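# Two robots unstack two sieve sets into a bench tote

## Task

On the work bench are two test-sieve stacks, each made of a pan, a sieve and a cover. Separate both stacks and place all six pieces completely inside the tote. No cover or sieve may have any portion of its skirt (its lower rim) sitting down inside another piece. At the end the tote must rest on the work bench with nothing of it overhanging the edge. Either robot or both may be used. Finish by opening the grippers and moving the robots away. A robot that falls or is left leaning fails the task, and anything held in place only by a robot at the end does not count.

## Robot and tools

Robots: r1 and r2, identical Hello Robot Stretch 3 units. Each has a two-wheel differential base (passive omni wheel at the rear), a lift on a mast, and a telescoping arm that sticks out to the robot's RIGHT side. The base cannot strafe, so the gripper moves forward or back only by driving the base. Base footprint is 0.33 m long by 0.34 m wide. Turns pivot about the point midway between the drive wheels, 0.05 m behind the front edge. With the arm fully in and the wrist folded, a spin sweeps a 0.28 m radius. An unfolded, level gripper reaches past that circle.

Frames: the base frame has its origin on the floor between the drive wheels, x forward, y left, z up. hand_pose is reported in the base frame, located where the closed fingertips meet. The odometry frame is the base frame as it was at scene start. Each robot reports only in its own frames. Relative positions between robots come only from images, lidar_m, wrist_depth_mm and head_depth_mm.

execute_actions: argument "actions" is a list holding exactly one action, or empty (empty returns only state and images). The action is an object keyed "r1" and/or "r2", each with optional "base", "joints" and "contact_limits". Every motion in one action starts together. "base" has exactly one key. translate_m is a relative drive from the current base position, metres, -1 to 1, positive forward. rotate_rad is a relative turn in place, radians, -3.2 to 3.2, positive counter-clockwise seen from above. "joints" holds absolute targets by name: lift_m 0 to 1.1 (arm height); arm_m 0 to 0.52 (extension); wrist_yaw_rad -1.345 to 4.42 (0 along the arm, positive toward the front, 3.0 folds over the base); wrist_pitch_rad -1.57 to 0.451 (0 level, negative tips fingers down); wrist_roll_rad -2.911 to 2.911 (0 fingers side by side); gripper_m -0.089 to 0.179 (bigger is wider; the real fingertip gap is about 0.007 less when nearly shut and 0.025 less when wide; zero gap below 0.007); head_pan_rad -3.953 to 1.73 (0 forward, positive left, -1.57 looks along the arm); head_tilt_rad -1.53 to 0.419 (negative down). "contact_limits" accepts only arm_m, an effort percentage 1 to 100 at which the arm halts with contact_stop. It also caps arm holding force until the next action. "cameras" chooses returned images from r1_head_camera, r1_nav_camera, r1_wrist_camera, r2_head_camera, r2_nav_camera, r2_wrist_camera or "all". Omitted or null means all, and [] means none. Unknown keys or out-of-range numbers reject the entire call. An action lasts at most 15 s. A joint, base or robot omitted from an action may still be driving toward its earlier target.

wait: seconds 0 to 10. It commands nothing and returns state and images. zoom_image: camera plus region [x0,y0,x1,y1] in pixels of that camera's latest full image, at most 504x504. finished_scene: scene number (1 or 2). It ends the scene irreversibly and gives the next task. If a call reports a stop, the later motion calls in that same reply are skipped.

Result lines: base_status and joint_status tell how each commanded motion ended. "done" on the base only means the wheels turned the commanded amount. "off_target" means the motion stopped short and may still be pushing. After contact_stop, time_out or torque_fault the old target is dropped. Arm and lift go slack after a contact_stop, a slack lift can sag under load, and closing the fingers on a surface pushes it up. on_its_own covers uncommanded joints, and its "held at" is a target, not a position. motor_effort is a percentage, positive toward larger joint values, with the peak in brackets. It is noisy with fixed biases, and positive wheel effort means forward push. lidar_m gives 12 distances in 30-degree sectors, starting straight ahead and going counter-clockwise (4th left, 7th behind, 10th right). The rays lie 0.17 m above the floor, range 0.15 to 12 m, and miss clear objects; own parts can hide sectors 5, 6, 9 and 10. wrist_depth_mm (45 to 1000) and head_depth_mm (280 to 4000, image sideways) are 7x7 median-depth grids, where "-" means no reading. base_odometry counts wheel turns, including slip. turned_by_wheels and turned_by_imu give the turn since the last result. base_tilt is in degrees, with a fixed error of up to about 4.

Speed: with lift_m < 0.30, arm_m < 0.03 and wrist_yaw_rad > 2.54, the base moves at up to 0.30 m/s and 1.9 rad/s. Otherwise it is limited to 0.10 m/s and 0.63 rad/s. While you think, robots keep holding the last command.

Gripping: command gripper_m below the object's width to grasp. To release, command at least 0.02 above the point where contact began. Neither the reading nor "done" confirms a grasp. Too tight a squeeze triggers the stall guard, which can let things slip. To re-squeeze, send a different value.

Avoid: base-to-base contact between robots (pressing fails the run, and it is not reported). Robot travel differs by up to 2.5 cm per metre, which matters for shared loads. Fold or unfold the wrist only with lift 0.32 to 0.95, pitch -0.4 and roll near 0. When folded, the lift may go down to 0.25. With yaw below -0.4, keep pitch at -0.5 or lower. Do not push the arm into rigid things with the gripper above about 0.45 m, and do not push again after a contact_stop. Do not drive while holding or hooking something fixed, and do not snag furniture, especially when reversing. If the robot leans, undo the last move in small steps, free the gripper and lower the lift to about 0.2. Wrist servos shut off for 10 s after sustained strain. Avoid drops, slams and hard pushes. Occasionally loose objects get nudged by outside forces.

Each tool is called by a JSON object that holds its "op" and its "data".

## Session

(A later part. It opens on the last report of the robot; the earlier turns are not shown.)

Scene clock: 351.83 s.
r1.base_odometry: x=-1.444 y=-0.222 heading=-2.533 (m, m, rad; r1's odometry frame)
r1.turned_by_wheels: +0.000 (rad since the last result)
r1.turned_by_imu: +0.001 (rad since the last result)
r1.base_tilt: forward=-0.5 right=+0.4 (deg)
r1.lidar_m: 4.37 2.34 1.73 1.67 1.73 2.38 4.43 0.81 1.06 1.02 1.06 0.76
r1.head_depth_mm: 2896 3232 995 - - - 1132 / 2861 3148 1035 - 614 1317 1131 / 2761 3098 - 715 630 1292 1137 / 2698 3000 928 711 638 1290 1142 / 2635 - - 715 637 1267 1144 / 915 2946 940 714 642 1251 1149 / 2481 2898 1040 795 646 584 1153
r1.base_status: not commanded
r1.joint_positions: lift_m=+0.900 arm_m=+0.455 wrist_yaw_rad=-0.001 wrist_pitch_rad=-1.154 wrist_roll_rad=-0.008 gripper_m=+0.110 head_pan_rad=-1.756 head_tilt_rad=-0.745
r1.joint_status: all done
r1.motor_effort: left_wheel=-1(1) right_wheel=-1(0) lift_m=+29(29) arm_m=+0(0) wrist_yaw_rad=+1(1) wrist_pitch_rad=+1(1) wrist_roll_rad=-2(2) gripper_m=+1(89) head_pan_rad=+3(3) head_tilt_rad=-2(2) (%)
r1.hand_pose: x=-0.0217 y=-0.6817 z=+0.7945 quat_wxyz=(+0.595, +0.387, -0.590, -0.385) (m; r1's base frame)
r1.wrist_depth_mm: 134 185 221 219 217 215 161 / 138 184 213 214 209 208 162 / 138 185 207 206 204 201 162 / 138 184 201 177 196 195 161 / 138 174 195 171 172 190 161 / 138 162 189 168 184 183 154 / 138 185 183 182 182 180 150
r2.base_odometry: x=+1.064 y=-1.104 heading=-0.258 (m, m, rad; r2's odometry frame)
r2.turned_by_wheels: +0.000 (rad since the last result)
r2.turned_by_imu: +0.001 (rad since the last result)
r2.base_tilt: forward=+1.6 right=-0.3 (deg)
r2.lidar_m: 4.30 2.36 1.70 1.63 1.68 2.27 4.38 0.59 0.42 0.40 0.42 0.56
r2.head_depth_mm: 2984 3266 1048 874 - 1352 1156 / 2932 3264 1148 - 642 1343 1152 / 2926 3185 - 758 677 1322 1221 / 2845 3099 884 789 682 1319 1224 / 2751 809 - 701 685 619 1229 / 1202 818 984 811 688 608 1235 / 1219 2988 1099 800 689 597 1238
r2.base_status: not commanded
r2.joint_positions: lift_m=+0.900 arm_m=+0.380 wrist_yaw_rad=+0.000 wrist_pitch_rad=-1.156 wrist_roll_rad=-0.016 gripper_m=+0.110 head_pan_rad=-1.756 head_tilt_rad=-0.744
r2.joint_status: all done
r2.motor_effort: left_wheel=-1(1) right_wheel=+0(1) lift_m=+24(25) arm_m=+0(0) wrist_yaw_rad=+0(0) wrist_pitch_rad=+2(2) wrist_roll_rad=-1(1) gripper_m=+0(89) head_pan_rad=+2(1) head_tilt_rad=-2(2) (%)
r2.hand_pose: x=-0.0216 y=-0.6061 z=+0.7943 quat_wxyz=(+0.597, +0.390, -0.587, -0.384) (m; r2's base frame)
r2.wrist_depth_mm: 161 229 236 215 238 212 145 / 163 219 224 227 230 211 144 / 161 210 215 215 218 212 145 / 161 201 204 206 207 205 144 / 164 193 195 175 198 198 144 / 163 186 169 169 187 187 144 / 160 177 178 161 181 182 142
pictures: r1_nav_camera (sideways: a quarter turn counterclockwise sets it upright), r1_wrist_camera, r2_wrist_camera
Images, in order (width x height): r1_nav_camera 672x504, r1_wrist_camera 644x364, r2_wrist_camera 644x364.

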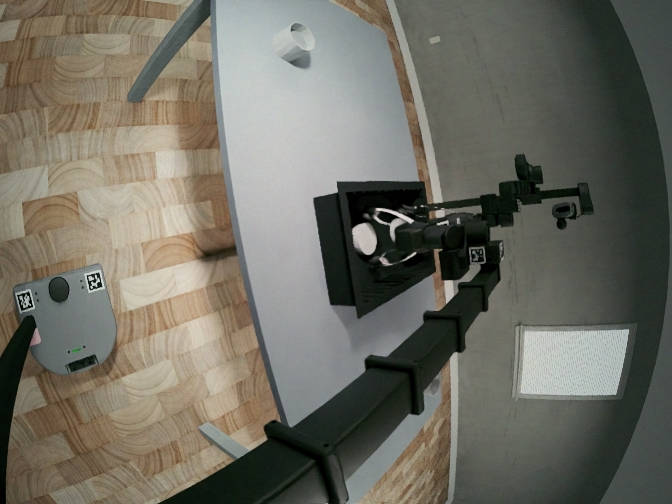

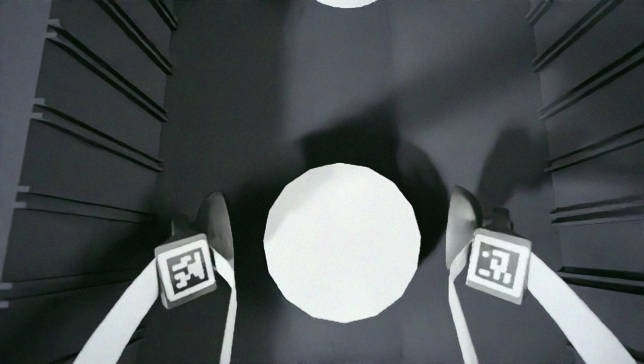

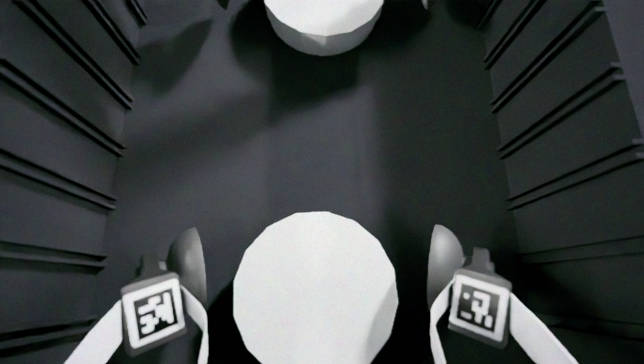

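{"op": "execute_actions", "data": {"actions": [{"r1":{"joints":{"lift_m":1.0}},"r2":{"joints":{"lift_m":1.0}}}], "cameras": []}}

{"op": "execute_actions", "data": {"actions": [{"r1":{"base":{"translate_m":0.485},"joints":{"arm_m":0.315,"gripper_m":0.125,"head_pan_rad":-2.55,"head_tilt_rad":-0.45}},"r2":{"base":{"translate_m":0.543},"joints":{"arm_m":0.335,"gripper_m":0.125,"head_pan_rad":-2.55,"head_tilt_rad":-0.45}}}], "cameras": []}}

{"op": "execute_actions", "data": {"actions": [{"r1":{"joints":{"lift_m":0.925}},"r2":{"joints":{"lift_m":0.925}}}], "cameras": ["r1_head_camera","r1_wrist_camera","r2_head_camera","r2_wrist_camera"]}}

Scene clock: 366.00 s.
r1.base_odometry: x=-1.444 y=-0.222 heading=-2.533 (m, m, rad; r1's odometry frame)
r1.turned_by_wheels: +0.000 (rad since the last result)
r1.turned_by_imu: +0.001 (rad since the last result)
r1.base_tilt: forward=-0.3 right=+0.7 (deg)
r1.lidar_m: 4.35 2.34 1.73 1.67 1.73 2.37 4.43 0.81 1.05 1.02 1.06 0.76
r1.head_depth_mm: 2885 - - 745 643 1303 1126 / 2798 - 920 771 631 1305 1137 / 2687 3166 1002 728 632 1286 1141 / - 3087 932 711 635 1289 1146 / - - 938 713 640 1271 1149 / 741 2953 914 721 641 1249 1150 / 2545 2937 1037 796 647 583 1153
r1.base_status: not commanded
r1.joint_positions: lift_m=+1.000 arm_m=+0.455 wrist_yaw_rad=-0.001 wrist_pitch_rad=-1.154 wrist_roll_rad=-0.008 gripper_m=+0.110 head_pan_rad=-1.756 head_tilt_rad=-0.745
r1.joint_status: all done
r1.motor_effort: left_wheel=+0(0) right_wheel=+0(0) lift_m=+29(31) arm_m=+0(0) wrist_yaw_rad=+1(1) wrist_pitch_rad=+1(1) wrist_roll_rad=-1(2) gripper_m=+0(1) head_pan_rad=+3(3) head_tilt_rad=-1(4) (%)
r1.hand_pose: x=-0.0217 y=-0.6817 z=+0.8945 quat_wxyz=(+0.595, +0.387, -0.590, -0.385) (m; r1's base frame)
r1.wrist_depth_mm: 349 337 327 307 325 250 323 / 338 327 318 318 318 249 318 / 322 314 308 309 308 249 305 / 310 231 301 299 298 247 293 / 301 297 294 273 291 215 288 / 292 292 287 280 281 277 281 / 288 205 278 276 275 240 272
r2.base_odometry: x=+1.064 y=-1.104 heading=-0.258 (m, m, rad; r2's odometry frame)
r2.turned_by_wheels: +0.000 (rad since the last result)
r2.turned_by_imu: +0.001 (rad since the last result)
r2.base_tilt: forward=+1.7 right=-0.2 (deg)
r2.lidar_m: 4.30 2.37 1.70 1.63 1.68 2.26 4.36 0.59 0.42 0.40 0.42 0.56
r2.head_depth_mm: 2972 - - 797 671 1363 1168 / 2893 - 1039 826 673 1344 1147 / 2805 3154 1071 777 679 1324 1217 / - 3185 978 811 681 1322 1219 / - - 994 833 684 619 1227 / 699 2980 987 812 687 606 1234 / 2707 3003 1098 798 690 595 1237
r2.base_status: not commanded
r2.joint_positions: lift_m=+1.000 arm_m=+0.380 wrist_yaw_rad=+0.000 wrist_pitch_rad=-1.156 wrist_roll_rad=-0.016 gripper_m=+0.110 head_pan_rad=-1.756 head_tilt_rad=-0.744
r2.joint_status: all done
r2.motor_effort: left_wheel=+0(0) right_wheel=+0(0) lift_m=+24(22) arm_m=-1(1) wrist_yaw_rad=+0(0) wrist_pitch_rad=+2(3) wrist_roll_rad=-1(1) gripper_m=+0(0) head_pan_rad=+2(2) head_tilt_rad=-3(1) (%)
r2.hand_pose: x=-0.0216 y=-0.6061 z=+0.8943 quat_wxyz=(+0.597, +0.390, -0.587, -0.384) (m; r2's base frame)
r2.wrist_depth_mm: 349 270 350 356 355 362 366 / 335 249 336 315 335 265 352 / 319 244 321 322 323 259 334 / 305 231 307 307 307 244 318 / 289 232 292 294 299 225 303 / 278 201 279 264 286 206 294 / 267 231 271 254 273 219 280
pictures: none
No camera images: the call's "cameras" was empty. Leave "cameras" out to get every camera's image.

Scene clock: 372.37 s.
r1.base_odometry: x=-1.842 y=-0.499 heading=-2.533 (m, m, rad; r1's odometry frame)
r1.turned_by_wheels: +0.000 (rad since the last result)
r1.turned_by_imu: +0.002 (rad since the last result)
r1.base_tilt: forward=-0.5 right=+0.7 (deg)
r1.lidar_m: 3.88 2.37 1.72 1.67 1.74 2.37 4.89 1.26 1.06 1.02 0.41 4.01
r1.head_depth_mm: - - - 2793 2098 - - / - - - 1219 1461 - - / - - - 1224 948 - - / - - - 1232 - - - / - - - 1333 - - 1249 / 3714 3797 - 1336 - - 564 / 3343 3479 3721 1843 - - 534
r1.base_status: done
r1.joint_positions: lift_m=+1.000 arm_m=+0.315 wrist_yaw_rad=-0.001 wrist_pitch_rad=-1.154 wrist_roll_rad=-0.009 gripper_m=+0.125 head_pan_rad=-2.543 head_tilt_rad=-0.458
r1.joint_status: all done
r1.motor_effort: left_wheel=+0(5) right_wheel=+0(4) lift_m=+29(29) arm_m=-2(2) wrist_yaw_rad=+0(1) wrist_pitch_rad=+1(1) wrist_roll_rad=-1(2) gripper_m=+1(69) head_pan_rad=-3(37) head_tilt_rad=+4(26) (%)
r1.hand_pose: x=-0.0217 y=-0.5420 z=+0.8945 quat_wxyz=(+0.595, +0.387, -0.590, -0.384) (m; r1's base frame)
r1.wrist_depth_mm: - 342 339 334 331 332 323 / - 333 330 325 321 317 313 / - 322 316 315 313 309 304 / 318 311 307 301 303 301 297 / 306 303 299 261 294 - 290 / 297 295 291 255 282 280 282 / 288 283 282 277 279 274 273
r2.base_odometry: x=+1.589 y=-1.242 heading=-0.258 (m, m, rad; r2's odometry frame)
r2.turned_by_wheels: +0.000 (rad since the last result)
r2.turned_by_imu: +0.000 (rad since the last result)
r2.base_tilt: forward=+1.7 right=-0.2 (deg)
r2.lidar_m: 3.76 2.38 1.71 1.64 1.70 2.28 4.88 0.57 0.41 0.39 0.40 3.96
r2.head_depth_mm: - - - 3101 2129 1904 - / - - - 1373 1546 - - / - - - 1378 1005 - - / - - - 1381 1007 - - / - - - 1391 - - - / 3966 3997 - 1410 1064 - - / 3556 3636 3854 3434 - - -
r2.base_status: done
r2.joint_positions: lift_m=+1.000 arm_m=+0.335 wrist_yaw_rad=+0.000 wrist_pitch_rad=-1.156 wrist_roll_rad=-0.016 gripper_m=+0.125 head_pan_rad=-2.543 head_tilt_rad=-0.458
r2.joint_status: all done
r2.motor_effort: left_wheel=+0(4) right_wheel=-1(6) lift_m=+24(23) arm_m=-4(4) wrist_yaw_rad=+1(0) wrist_pitch_rad=+2(2) wrist_roll_rad=-1(2) gripper_m=+0(71) head_pan_rad=-3(28) head_tilt_rad=+2(18) (%)
r2.hand_pose: x=-0.0216 y=-0.5614 z=+0.8943 quat_wxyz=(+0.597, +0.390, -0.587, -0.384) (m; r2's base frame)
r2.wrist_depth_mm: - 351 357 360 362 363 372 / - 335 338 339 343 347 348 / - 322 322 325 329 330 335 / - 304 309 310 313 317 316 / - 292 295 300 301 304 305 / 287 - 281 254 286 292 291 / 272 269 270 245 275 276 282
pictures: none
No camera images: the call's "cameras" was empty. Leave "cameras" out to get every camera's image.

Scene clock: 373.87 s.
r1.base_odometry: x=-1.842 y=-0.499 heading=-2.533 (m, m, rad; r1's odometry frame)
r1.turned_by_wheels: +0.000 (rad since the last result)
r1.turned_by_imu: +0.000 (rad since the last result)
r1.base_tilt: forward=-0.4 right=+0.6 (deg)
r1.lidar_m: 3.88 2.37 1.72 1.67 1.74 2.37 4.91 1.26 1.05 1.02 0.41 4.02
r1.head_depth_mm: - - - 2784 2056 1590 1294 / - - - 1217 1848 1590 1373 / - - - 1228 942 1617 1415 / - - - 1244 867 1514 - / - - - 1250 839 718 - / 3635 3867 - 1265 803 726 - / 3248 3315 3658 1113 824 - -
r1.base_status: not commanded
r1.joint_positions: lift_m=+0.925 arm_m=+0.315 wrist_yaw_rad=-0.001 wrist_pitch_rad=-1.154 wrist_roll_rad=-0.009 gripper_m=+0.125 head_pan_rad=-2.543 head_tilt_rad=-0.458
r1.joint_status: all done
r1.motor_effort: left_wheel=+0(0) right_wheel=+0(0) lift_m=+21(29) arm_m=-2(2) wrist_yaw_rad=+0(0) wrist_pitch_rad=+1(1) wrist_roll_rad=-1(1) gripper_m=+0(0) head_pan_rad=-3(3) head_tilt_rad=+4(4) (%)
r1.hand_pose: x=-0.0217 y=-0.5420 z=+0.8199 quat_wxyz=(+0.595, +0.387, -0.590, -0.384) (m; r1's base frame)
r1.wrist_depth_mm: 257 254 253 251 247 246 244 / 250 247 245 243 241 238 237 / 242 241 238 235 233 232 229 / 235 232 229 227 227 223 222 / 228 225 222 188 219 - 215 / 219 220 214 183 209 210 209 / 216 212 211 177 207 207 204
r2.base_odometry: x=+1.589 y=-1.242 heading=-0.258 (m, m, rad; r2's odometry frame)
r2.turned_by_wheels: +0.000 (rad since the last result)
r2.turned_by_imu: +0.000 (rad since the last result)
r2.base_tilt: forward=+1.7 right=-0.2 (deg)
r2.lidar_m: 3.76 2.38 1.71 1.64 1.69 2.28 4.90 0.57 0.41 0.39 0.40 3.94
r2.head_depth_mm: - - - 3100 2115 1709 1441 / - - - 1367 1546 1678 1417 / - - - 1382 1001 1732 1398 / - - - 1386 964 796 1494 / - - - 1394 896 745 - / 3889 - - 1409 972 750 - / 3538 3630 3847 3449 893 779 -
r2.base_status: not commanded
r2.joint_positions: lift_m=+0.925 arm_m=+0.335 wrist_yaw_rad=+0.000 wrist_pitch_rad=-1.156 wrist_roll_rad=-0.016 gripper_m=+0.125 head_pan_rad=-2.543 head_tilt_rad=-0.458
r2.joint_status: all done
r2.motor_effort: left_wheel=+0(0) right_wheel=+0(0) lift_m=+17(22) arm_m=-3(3) wrist_yaw_rad=+0(0) wrist_pitch_rad=+2(2) wrist_roll_rad=-1(1) gripper_m=+0(0) head_pan_rad=-3(3) head_tilt_rad=+3(2) (%)
r2.hand_pose: x=-0.0216 y=-0.5614 z=+0.8197 quat_wxyz=(+0.597, +0.390, -0.587, -0.384) (m; r2's base frame)
r2.wrist_depth_mm: 266 266 268 269 274 276 278 / 251 254 257 259 260 262 263 / 241 242 245 247 248 249 252 / 229 230 230 234 236 239 240 / 220 222 223 224 226 229 230 / 211 - 183 183 217 219 220 / 204 201 177 176 207 208 212
pictures: r1_head_camera (sideways: a quarter turn clockwise sets it upright), r1_wrist_camera, r2_head_camera (sideways: a quarter turn clockwise sets it upright), r2_wrist_camera
Images, in order (width x height): r1_head_camera 896x504, r1_wrist_camera 644x364, r2_head_camera 896x504, r2_wrist_camera 644x364.

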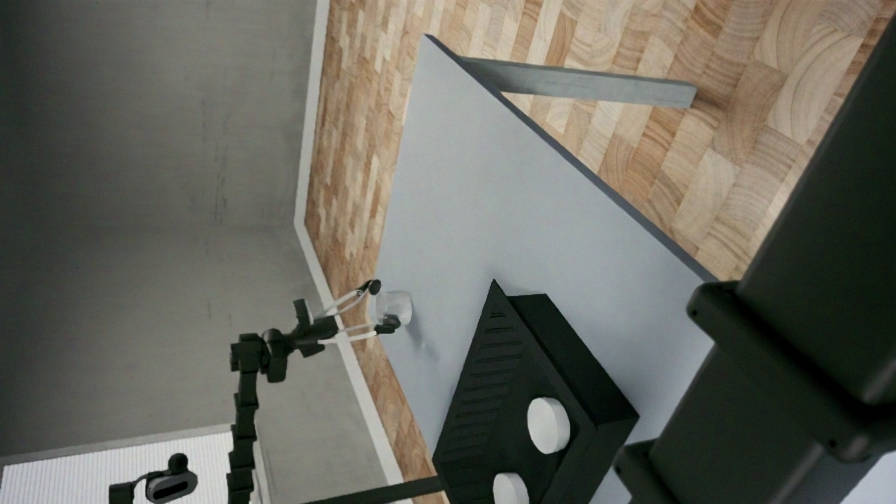

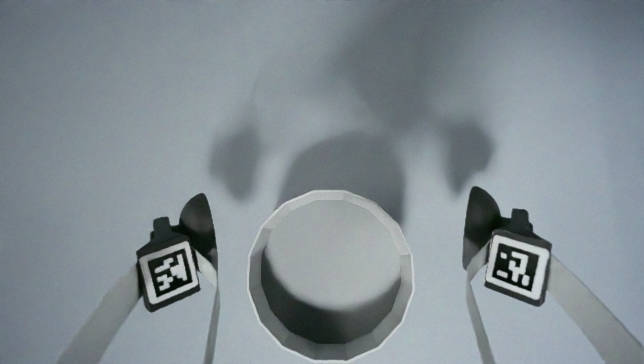

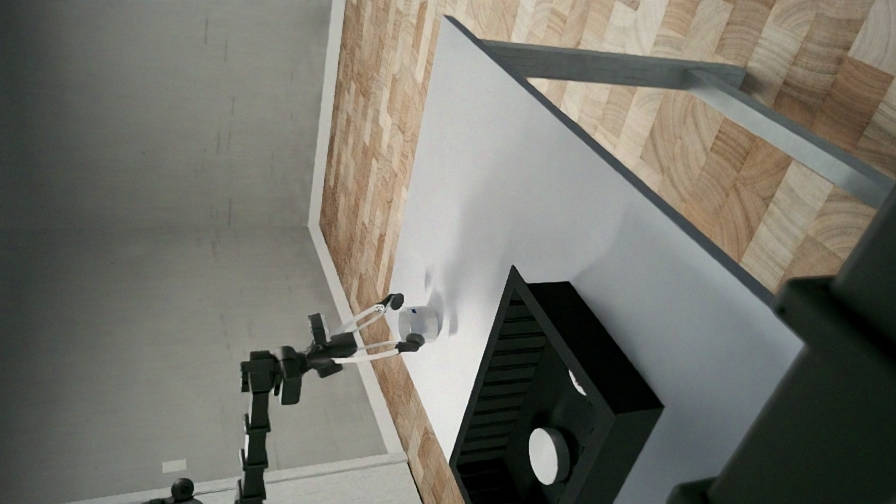

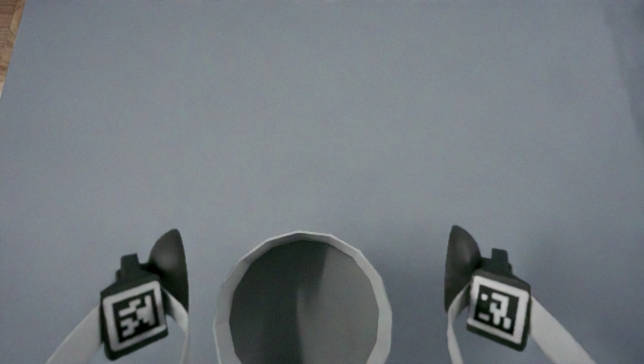

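{"op": "execute_actions", "data": {"actions": [{"r1":{"base":{"translate_m":0.005},"joints":{"arm_m":0.297,"lift_m":0.893}},"r2":{"base":{"translate_m":0.006},"joints":{"arm_m":0.315,"lift_m":0.893}}}], "cameras": ["r1_wrist_camera","r2_wrist_camera"]}}

{"op": "execute_actions", "data": {"actions": [{"r1":{"joints":{"gripper_m":0.06}},"r2":{"joints":{"gripper_m":0.06}}}], "cameras": ["r1_wrist_camera","r2_wrist_camera"]}}

{"op": "execute_actions", "data": {"actions": [{"r1":{"joints":{"lift_m":0.92}},"r2":{"joints":{"lift_m":0.92}}}], "cameras": ["r1_head_camera","r1_wrist_camera","r2_head_camera","r2_wrist_camera"]}}

Scene clock: 392.67 s.
r1.base_odometry: x=-1.846 y=-0.502 heading=-2.533 (m, m, rad; r1's odometry frame)
r1.turned_by_wheels: +0.000 (rad since the last result)
r1.turned_by_imu: +0.001 (rad since the last result)
r1.base_tilt: forward=-0.3 right=+0.5 (deg)
r1.lidar_m: 3.88 2.37 1.71 1.67 1.73 2.38 4.91 1.27 1.05 1.02 0.41 4.04
r1.head_depth_mm: - - - 2780 2070 1601 1296 / - - - 1222 1857 1597 1302 / - - - 1231 946 1617 1343 / - - - 1234 867 1478 1385 / - - - 1248 837 693 - / 3678 3892 - 1257 805 696 - / 3323 3399 3617 1127 814 726 -
r1.base_status: done
r1.joint_positions: lift_m=+0.893 arm_m=+0.297 wrist_yaw_rad=-0.001 wrist_pitch_rad=-1.154 wrist_roll_rad=-0.009 gripper_m=+0.125 head_pan_rad=-2.543 head_tilt_rad=-0.458
r1.joint_status: all done
r1.motor_effort: left_wheel=+0(5) right_wheel=-1(4) lift_m=+22(26) arm_m=-3(1) wrist_yaw_rad=+0(1) wrist_pitch_rad=+1(1) wrist_roll_rad=-1(1) gripper_m=+0(0) head_pan_rad=-3(3) head_tilt_rad=+4(4) (%)
r1.hand_pose: x=-0.0217 y=-0.5240 z=+0.7879 quat_wxyz=(+0.595, +0.387, -0.590, -0.384) (m; r1's base frame)
r1.wrist_depth_mm: 220 218 216 214 213 211 208 / 214 213 210 207 205 204 202 / 207 204 204 201 198 197 196 / 200 199 197 160 160 191 190 / 194 195 156 156 154 - 185 / 189 188 184 152 152 180 180 / 185 181 181 176 176 176 175
r2.base_odometry: x=+1.595 y=-1.244 heading=-0.258 (m, m, rad; r2's odometry frame)
r2.turned_by_wheels: +0.000 (rad since the last result)
r2.turned_by_imu: +0.001 (rad since the last result)
r2.base_tilt: forward=+1.7 right=-0.2 (deg)
r2.lidar_m: 3.77 2.39 1.71 1.64 1.70 2.29 4.91 0.57 0.41 0.39 0.40 3.96
r2.head_depth_mm: - - - 3108 2137 1726 1450 / - - - 1367 1548 1671 1413 / - - - 1370 1002 1733 1384 / - - - 1387 962 797 1459 / - - - 1399 896 746 1423 / 3929 - - 1408 970 749 633 / 3573 3685 3879 3486 891 752 -
r2.base_status: done
r2.joint_positions: lift_m=+0.893 arm_m=+0.315 wrist_yaw_rad=+0.000 wrist_pitch_rad=-1.156 wrist_roll_rad=-0.016 gripper_m=+0.125 head_pan_rad=-2.543 head_tilt_rad=-0.458
r2.joint_status: all done
r2.motor_effort: left_wheel=+0(4) right_wheel=+0(6) lift_m=+17(17) arm_m=-4(3) wrist_yaw_rad=+0(0) wrist_pitch_rad=+2(2) wrist_roll_rad=-1(1) gripper_m=+0(0) head_pan_rad=-3(3) head_tilt_rad=+3(3) (%)
r2.hand_pose: x=-0.0216 y=-0.5414 z=+0.7877 quat_wxyz=(+0.597, +0.390, -0.587, -0.384) (m; r2's base frame)
r2.wrist_depth_mm: 227 229 231 233 235 238 241 / 216 217 220 222 224 226 227 / 206 207 211 211 212 214 217 / 198 199 199 164 203 205 206 / 189 190 160 160 162 197 198 / 182 - 153 153 155 190 189 / 175 173 149 147 176 178 183
pictures: r1_wrist_camera, r2_wrist_camera
Images, in order (width x height): r1_wrist_camera 644x364, r2_wrist_camera 644x364.

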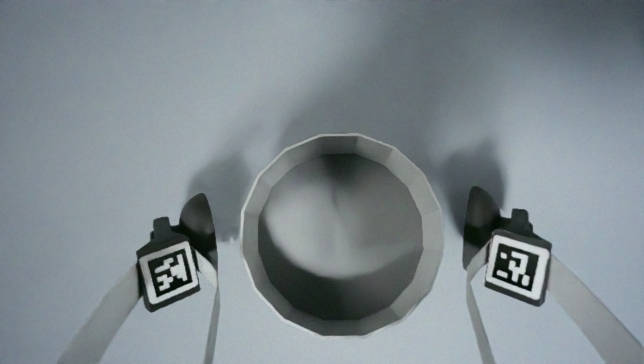

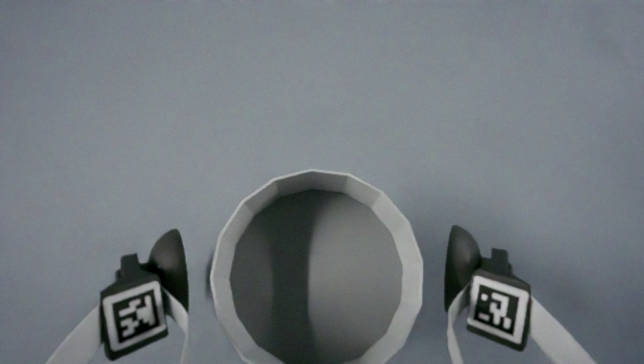

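Scene clock: 393.80 s.
r1.base_odometry: x=-1.846 y=-0.502 heading=-2.533 (m, m, rad; r1's odometry frame)
r1.turned_by_wheels: +0.000 (rad since the last result)
r1.turned_by_imu: +0.000 (rad since the last result)
r1.base_tilt: forward=-0.3 right=+0.7 (deg)
r1.lidar_m: 3.87 2.37 1.71 1.67 1.73 2.37 4.91 1.27 1.06 1.02 0.41 4.01
r1.head_depth_mm: - - - 2758 2050 1606 1303 / - - - 1221 1842 1600 1308 / - - - 1229 943 1608 1352 / - - - 1237 866 1477 1386 / - - - 1255 839 692 - / 3713 3939 - 1268 805 694 - / 3260 3411 3639 1122 817 728 -
r1.base_status: not commanded
r1.joint_positions: lift_m=+0.893 arm_m=+0.297 wrist_yaw_rad=-0.001 wrist_pitch_rad=-1.154 wrist_roll_rad=-0.009 gripper_m=+0.061 head_pan_rad=-2.543 head_tilt_rad=-0.458
r1.joint_status: all done
r1.motor_effort: left_wheel=+0(1) right_wheel=+0(0) lift_m=+22(22) arm_m=-2(2) wrist_yaw_rad=+0(1) wrist_pitch_rad=+1(1) wrist_roll_rad=-1(1) gripper_m=-17(100) head_pan_rad=-4(4) head_tilt_rad=+4(3) (%)
r1.hand_pose: x=-0.0217 y=-0.5240 z=+0.7879 quat_wxyz=(+0.595, +0.387, -0.590, -0.384) (m; r1's base frame)
r1.wrist_depth_mm: 220 220 217 216 213 209 209 / 214 211 209 207 206 204 202 / 206 206 203 201 199 198 196 / 200 200 197 160 159 192 191 / 195 193 155 155 154 187 185 / 189 188 184 152 151 180 180 / 183 182 181 177 177 176 175
r2.base_odometry: x=+1.595 y=-1.244 heading=-0.258 (m, m, rad; r2's odometry frame)
r2.turned_by_wheels: +0.000 (rad since the last result)
r2.turned_by_imu: +0.000 (rad since the last result)
r2.base_tilt: forward=+1.6 right=-0.2 (deg)
r2.lidar_m: 3.76 2.39 1.72 1.64 1.69 2.27 4.90 0.57 0.41 0.39 0.40 3.92
r2.head_depth_mm: - - - 3098 2126 1722 1444 / - - - 1369 1554 1681 1413 / - - - 1378 1004 1738 1381 / - - - 1384 964 794 1462 / - - - 1401 897 744 1423 / 3931 - - 1407 971 747 632 / 3535 3681 3810 3459 888 752 -
r2.base_status: not commanded
r2.joint_positions: lift_m=+0.893 arm_m=+0.315 wrist_yaw_rad=+0.000 wrist_pitch_rad=-1.156 wrist_roll_rad=-0.016 gripper_m=+0.061 head_pan_rad=-2.543 head_tilt_rad=-0.458
r2.joint_status: all done
r2.motor_effort: left_wheel=+1(0) right_wheel=+0(0) lift_m=+17(18) arm_m=-3(4) wrist_yaw_rad=+1(0) wrist_pitch_rad=+2(2) wrist_roll_rad=-1(1) gripper_m=-17(100) head_pan_rad=-3(3) head_tilt_rad=+3(3) (%)
r2.hand_pose: x=-0.0216 y=-0.5414 z=+0.7877 quat_wxyz=(+0.597, +0.390, -0.587, -0.384) (m; r2's base frame)
r2.wrist_depth_mm: 226 229 230 232 235 236 238 / 217 218 220 220 224 225 227 / 205 207 210 210 213 215 216 / 197 198 200 164 203 204 206 / 189 191 158 159 161 196 197 / 182 182 151 152 153 188 190 / 174 174 149 147 176 179 181
pictures: r1_wrist_camera, r2_wrist_camera
Images, in order (width x height): r1_wrist_camera 644x364, r2_wrist_camera 644x364.

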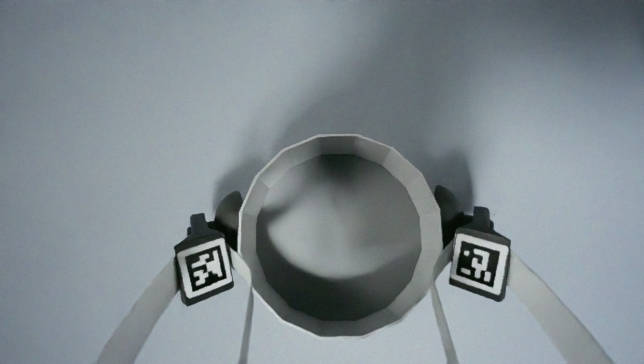

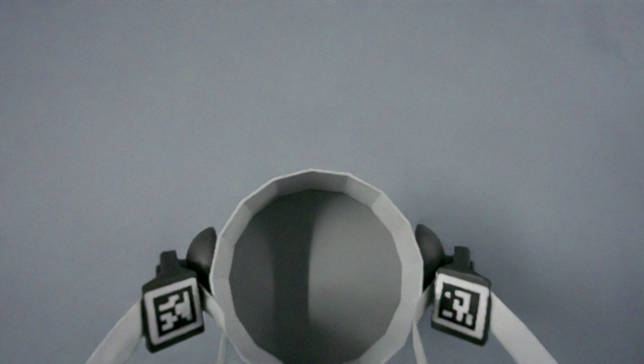

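Scene clock: 394.83 s.
r1.base_odometry: x=-1.846 y=-0.502 heading=-2.533 (m, m, rad; r1's odometry frame)
r1.turned_by_wheels: +0.000 (rad since the last result)
r1.turned_by_imu: +0.000 (rad since the last result)
r1.base_tilt: forward=-0.5 right=+0.5 (deg)
r1.lidar_m: 3.87 2.37 1.71 1.67 1.73 2.37 4.91 1.27 1.06 1.02 0.41 4.00
r1.head_depth_mm: - - - 2755 2056 1604 1293 / - - - 1224 1868 1593 1346 / - - - 1220 941 1603 1384 / - - - 1240 866 1483 - / - - - 1251 843 705 - / 3725 3822 - 1270 807 720 - / 3292 3355 3706 1126 815 - -
r1.base_status: not commanded
r1.joint_positions: lift_m=+0.920 arm_m=+0.297 wrist_yaw_rad=-0.001 wrist_pitch_rad=-1.155 wrist_roll_rad=-0.009 gripper_m=+0.061 head_pan_rad=-2.543 head_tilt_rad=-0.458
r1.joint_status: all done
r1.motor_effort: left_wheel=+0(0) right_wheel=+0(0) lift_m=+30(31) arm_m=-2(2) wrist_yaw_rad=+0(1) wrist_pitch_rad=+1(1) wrist_roll_rad=-2(1) gripper_m=-17(16) head_pan_rad=-3(4) head_tilt_rad=+4(4) (%)
r1.hand_pose: x=-0.0217 y=-0.5237 z=+0.8144 quat_wxyz=(+0.595, +0.388, -0.589, -0.385) (m; r1's base frame)
r1.wrist_depth_mm: 252 248 245 243 243 239 237 / 241 240 239 237 235 233 230 / 236 233 233 230 228 225 222 / 228 225 225 160 159 218 217 / 220 218 156 156 154 212 212 / 216 214 209 151 151 204 206 / 210 207 205 201 203 201 199
r2.base_odometry: x=+1.595 y=-1.244 heading=-0.258 (m, m, rad; r2's odometry frame)
r2.turned_by_wheels: +0.000 (rad since the last result)
r2.turned_by_imu: +0.000 (rad since the last result)
r2.base_tilt: forward=+1.6 right=-0.3 (deg)
r2.lidar_m: 3.77 2.39 1.72 1.64 1.69 2.28 4.92 0.57 0.41 0.39 0.40 3.95
r2.head_depth_mm: - - - 3114 2121 1717 1445 / - - - 1367 1546 1678 1413 / - - - 1384 1003 1729 1378 / - - - 1388 965 795 1489 / - - - 1400 896 744 658 / 3967 - - 1407 968 748 - / 3561 3642 3843 3439 890 778 -
r2.base_status: not commanded
r2.joint_positions: lift_m=+0.920 arm_m=+0.315 wrist_yaw_rad=+0.000 wrist_pitch_rad=-1.158 wrist_roll_rad=-0.016 gripper_m=+0.061 head_pan_rad=-2.543 head_tilt_rad=-0.458
r2.joint_status: all done
r2.motor_effort: left_wheel=+0(0) right_wheel=+0(0) lift_m=+25(25) arm_m=-4(3) wrist_yaw_rad=+0(0) wrist_pitch_rad=+3(3) wrist_roll_rad=-1(0) gripper_m=-17(16) head_pan_rad=-3(4) head_tilt_rad=+3(3) (%)
r2.hand_pose: x=-0.0216 y=-0.5411 z=+0.8141 quat_wxyz=(+0.597, +0.390, -0.587, -0.384) (m; r2's base frame)
r2.wrist_depth_mm: 260 259 262 265 264 268 272 / 245 247 250 251 253 256 257 / 234 235 237 239 241 244 246 / 224 226 226 164 231 233 235 / 215 215 158 160 160 223 224 / 206 207 151 153 153 212 215 / 199 199 148 147 200 204 207
pictures: r1_head_camera (sideways: a quarter turn clockwise sets it upright), r1_wrist_camera, r2_head_camera (sideways: a quarter turn clockwise sets it upright), r2_wrist_camera
Images, in order (width x height): r1_head_camera 896x504, r1_wrist_camera 644x364, r2_head_camera 896x504, r2_wrist_camera 644x364.

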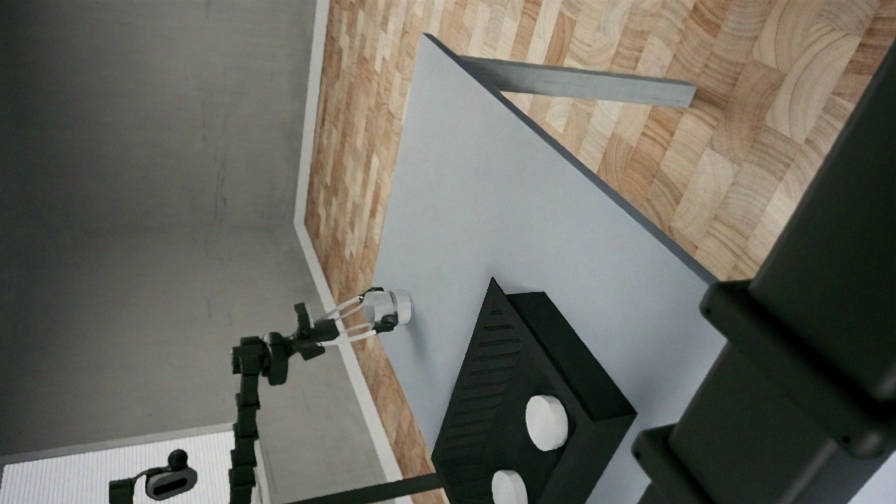

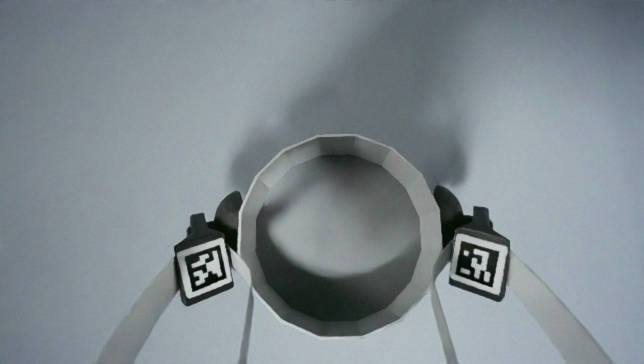

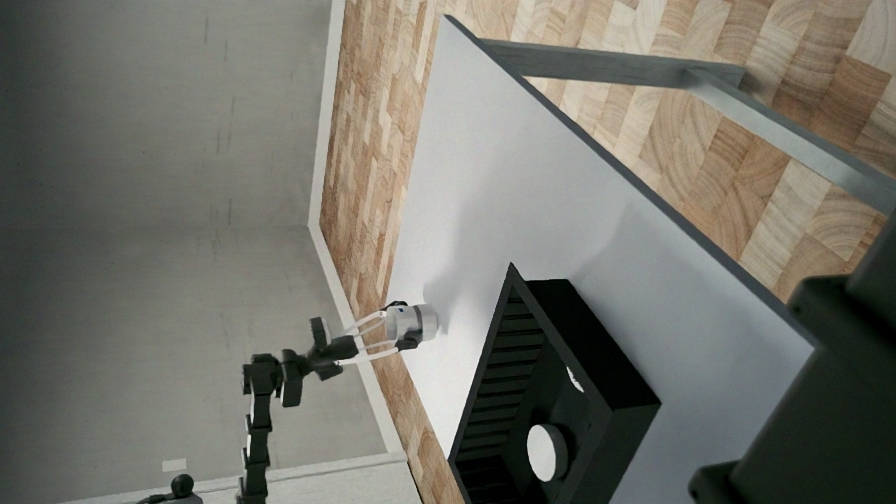

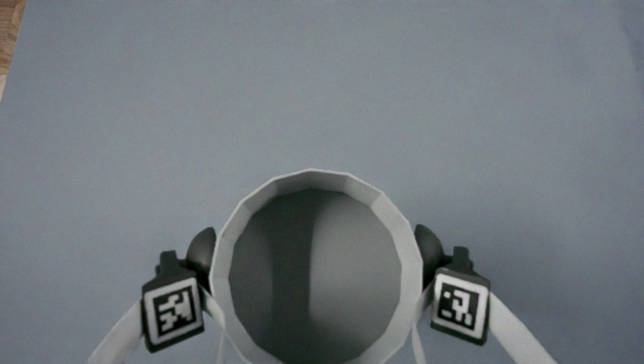

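{"op": "zoom_image", "data": {"camera": "r1_head_camera", "region": [340, 270, 430, 350]}}

{"op": "zoom_image", "data": {"camera": "r2_head_camera", "region": [360, 280, 450, 360]}}

Region (340, 270, 430, 350) of r1_head_camera's 896x504 image, scaled by 5.600, with more detail than that image has.

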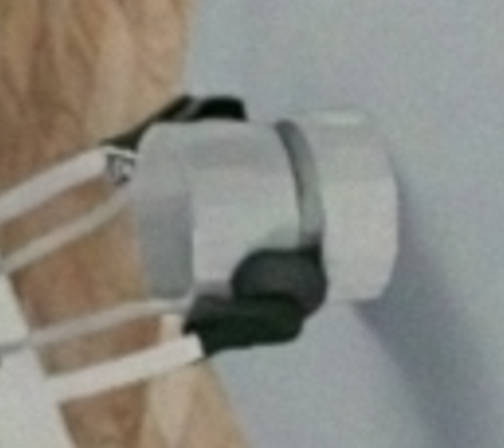

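Region (360, 280, 450, 360) of r2_head_camera's 896x504 image, scaled by 5.600, with more detail than that image has.

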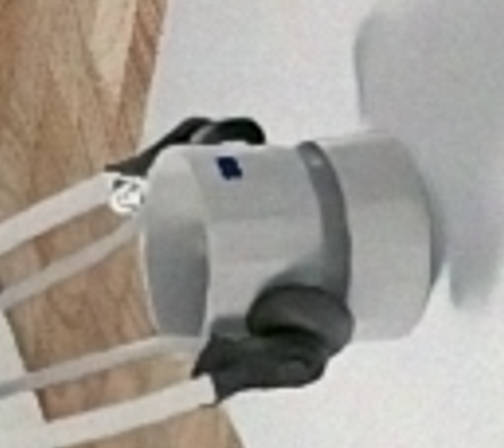

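{"op": "execute_actions", "data": {"actions": [{"r1":{"base":{"translate_m":-0.495},"joints":{"arm_m":0.367,"lift_m":1.03}},"r2":{"base":{"translate_m":-0.565},"joints":{"arm_m":0.454,"lift_m":1.03}}}], "cameras": []}}

{"op": "execute_actions", "data": {"actions": [{"r1":{"joints":{"lift_m":0.93,"head_pan_rad":-1.75,"head_tilt_rad":-0.75}},"r2":{"joints":{"lift_m":0.93,"head_pan_rad":-1.75,"head_tilt_rad":-0.75}}}], "cameras": ["r1_head_camera","r1_wrist_camera","r2_head_camera","r2_wrist_camera"]}}

Scene clock: 422.37 s.
r1.base_odometry: x=-1.440 y=-0.219 heading=-2.533 (m, m, rad; r1's odometry frame)
r1.turned_by_wheels: +0.000 (rad since the last result)
r1.turned_by_imu: +0.002 (rad since the last result)
r1.base_tilt: forward=-0.5 right=+0.8 (deg)
r1.lidar_m: 4.36 2.34 1.74 1.67 1.73 2.38 4.42 0.81 1.06 1.02 1.05 0.76
r1.head_depth_mm: 3863 - - 3339 - - - / - - - 3427 - - - / - - - 3586 - - 1245 / - - - - - - 1282 / - - - - - - 1290 / 3646 3838 - - - 632 577 / 3318 3494 3676 - - 634 546
r1.base_status: done
r1.joint_positions: lift_m=+1.030 arm_m=+0.367 wrist_yaw_rad=-0.001 wrist_pitch_rad=-1.155 wrist_roll_rad=-0.009 gripper_m=+0.061 head_pan_rad=-2.543 head_tilt_rad=-0.458
r1.joint_status: all done
r1.motor_effort: left_wheel=+0(4) right_wheel=-1(4) lift_m=+30(35) arm_m=+3(6) wrist_yaw_rad=+0(0) wrist_pitch_rad=+2(2) wrist_roll_rad=-1(1) gripper_m=-17(18) head_pan_rad=-4(3) head_tilt_rad=+4(4) (%)
r1.hand_pose: x=-0.0217 y=-0.5930 z=+0.9243 quat_wxyz=(+0.595, +0.388, -0.589, -0.385) (m; r1's base frame)
r1.wrist_depth_mm: 377 378 363 365 359 305 358 / 364 359 351 353 347 277 349 / 353 352 340 320 337 279 337 / 343 336 307 160 159 252 327 / 332 330 156 156 154 236 316 / 326 322 275 151 151 278 309 / 312 276 226 221 221 221 298
r2.base_odometry: x=+1.048 y=-1.099 heading=-0.258 (m, m, rad; r2's odometry frame)
r2.turned_by_wheels: +0.000 (rad since the last result)
r2.turned_by_imu: +0.005 (rad since the last result)
r2.base_tilt: forward=+1.6 right=-0.2 (deg)
r2.lidar_m: 4.32 2.37 1.70 1.63 1.68 2.27 4.34 0.59 0.42 0.40 0.42 0.56
r2.head_depth_mm: 3942 - - 3314 - - - / - - - 3323 - - - / - - - 3562 - - - / - - - 3576 - - - / - - - - - - 1353 / 3926 - - - - - 608 / 3598 3724 3853 3936 - - 595
r2.base_status: done
r2.joint_positions: lift_m=+1.030 arm_m=+0.454 wrist_yaw_rad=+0.000 wrist_pitch_rad=-1.158 wrist_roll_rad=-0.016 gripper_m=+0.061 head_pan_rad=-2.543 head_tilt_rad=-0.458
r2.joint_status: all done
r2.motor_effort: left_wheel=+0(4) right_wheel=+0(3) lift_m=+25(24) arm_m=+3(4) wrist_yaw_rad=-1(0) wrist_pitch_rad=+3(3) wrist_roll_rad=-1(1) gripper_m=-16(17) head_pan_rad=-3(3) head_tilt_rad=+2(3) (%)
r2.hand_pose: x=-0.0216 y=-0.6794 z=+0.9241 quat_wxyz=(+0.597, +0.390, -0.587, -0.384) (m; r2's base frame)
r2.wrist_depth_mm: 383 328 353 354 330 398 402 / 365 307 364 370 350 379 384 / 350 275 352 351 344 361 362 / 330 262 336 163 308 343 347 / 318 260 158 159 160 328 334 / 305 236 152 153 153 317 318 / 293 262 148 147 253 231 309
pictures: none
No camera images: the call's "cameras" was empty. Leave "cameras" out to get every camera's image.

Scene clock: 424.10 s.
r1.base_odometry: x=-1.440 y=-0.219 heading=-2.533 (m, m, rad; r1's odometry frame)
r1.turned_by_wheels: +0.000 (rad since the last result)
r1.turned_by_imu: +0.000 (rad since the last result)
r1.base_tilt: forward=-0.4 right=+0.5 (deg)
r1.lidar_m: 4.37 2.34 1.73 1.67 1.74 2.37 4.42 0.81 1.06 1.02 1.05 0.76
r1.head_depth_mm: 2891 3142 1035 - - 1274 1125 / 2835 3176 - - 624 1316 1135 / 2816 3034 - 743 635 1288 1134 / 2740 - 902 713 637 1271 1145 / 2692 - - 690 641 1275 1146 / 885 2900 933 730 644 1248 1150 / 1132 2848 1047 775 646 584 1157
r1.base_status: not commanded
r1.joint_positions: lift_m=+0.930 arm_m=+0.367 wrist_yaw_rad=-0.001 wrist_pitch_rad=-1.156 wrist_roll_rad=-0.009 gripper_m=+0.061 head_pan_rad=-1.757 head_tilt_rad=-0.740
r1.joint_status: all done
r1.motor_effort: left_wheel=+0(0) right_wheel=-1(1) lift_m=+23(26) arm_m=+3(3) wrist_yaw_rad=+1(1) wrist_pitch_rad=+2(2) wrist_roll_rad=-1(2) gripper_m=-17(17) head_pan_rad=+3(38) head_tilt_rad=-5(23) (%)
r1.hand_pose: x=-0.0217 y=-0.5930 z=+0.8247 quat_wxyz=(+0.595, +0.388, -0.589, -0.385) (m; r1's base frame)
r1.wrist_depth_mm: 161 196 253 253 251 233 154 / 155 196 247 220 242 234 154 / 152 197 238 215 234 229 153 / 147 198 231 161 160 223 152 / 145 190 156 156 154 210 153 / 140 183 218 152 150 212 151 / 143 172 193 149 177 199 142
r2.base_odometry: x=+1.048 y=-1.099 heading=-0.258 (m, m, rad; r2's odometry frame)
r2.turned_by_wheels: +0.000 (rad since the last result)
r2.turned_by_imu: +0.000 (rad since the last result)
r2.base_tilt: forward=+1.6 right=-0.2 (deg)
r2.lidar_m: 4.31 2.37 1.70 1.63 1.68 2.27 4.35 0.59 0.42 0.40 0.42 0.56
r2.head_depth_mm: 2992 3293 1058 - - 1367 1151 / 2946 3237 - - 663 1339 1151 / 2886 3122 992 804 680 1318 1224 / 2805 - 989 739 683 1324 1223 / 2798 - 974 764 688 620 1233 / 816 1503 983 831 687 611 1232 / 1183 2975 1064 777 693 597 1237
r2.base_status: not commanded
r2.joint_positions: lift_m=+0.930 arm_m=+0.454 wrist_yaw_rad=+0.000 wrist_pitch_rad=-1.158 wrist_roll_rad=-0.016 gripper_m=+0.061 head_pan_rad=-1.757 head_tilt_rad=-0.740
r2.joint_status: all done
r2.motor_effort: left_wheel=-1(0) right_wheel=+0(1) lift_m=+18(25) arm_m=+3(3) wrist_yaw_rad=+0(0) wrist_pitch_rad=+3(3) wrist_roll_rad=-1(1) gripper_m=-17(16) head_pan_rad=+2(28) head_tilt_rad=-3(17) (%)
r2.hand_pose: x=-0.0216 y=-0.6794 z=+0.8245 quat_wxyz=(+0.597, +0.390, -0.587, -0.384) (m; r2's base frame)
r2.wrist_depth_mm: 179 261 269 269 272 184 281 / 181 250 255 236 261 185 267 / 183 240 239 225 251 185 253 / 182 230 234 164 239 184 153 / 182 222 158 160 160 184 145 / 183 214 151 153 153 172 140 / 183 205 148 147 207 184 134
pictures: r1_head_camera (sideways: a quarter turn clockwise sets it upright), r1_wrist_camera, r2_head_camera (sideways: a quarter turn clockwise sets it upright), r2_wrist_camera
Images, in order (width x height): r1_head_camera 896x504, r1_wrist_camera 644x364, r2_head_camera 896x504, r2_wrist_camera 644x364.

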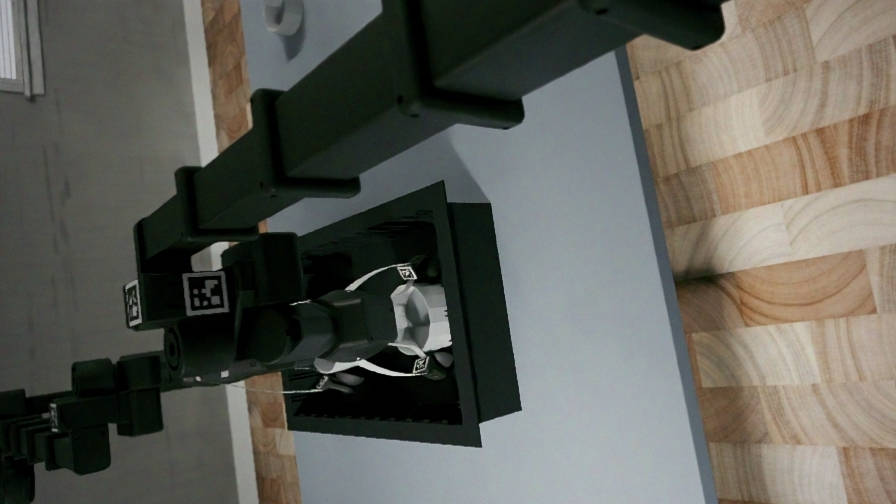

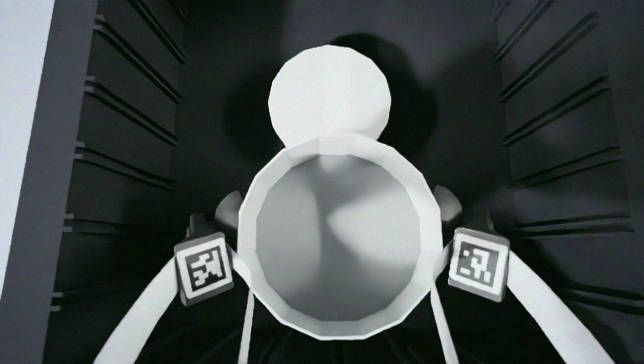

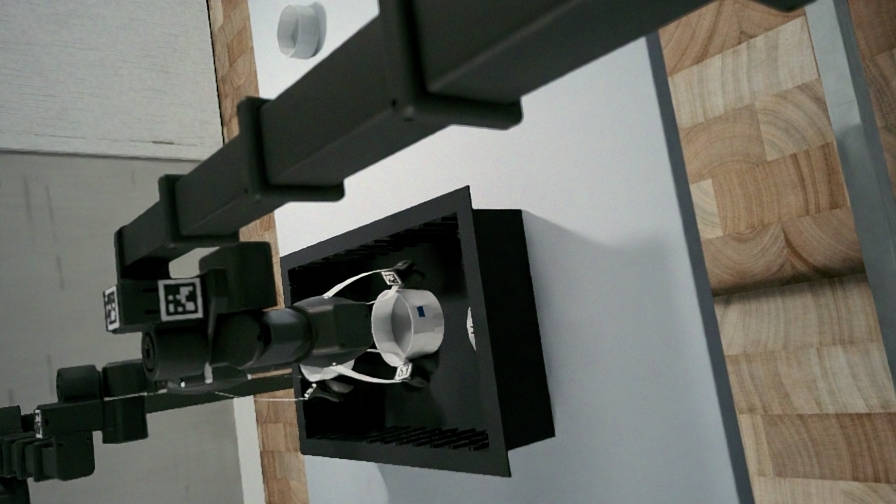

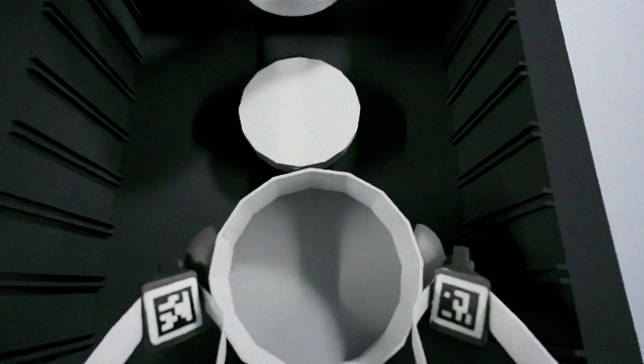

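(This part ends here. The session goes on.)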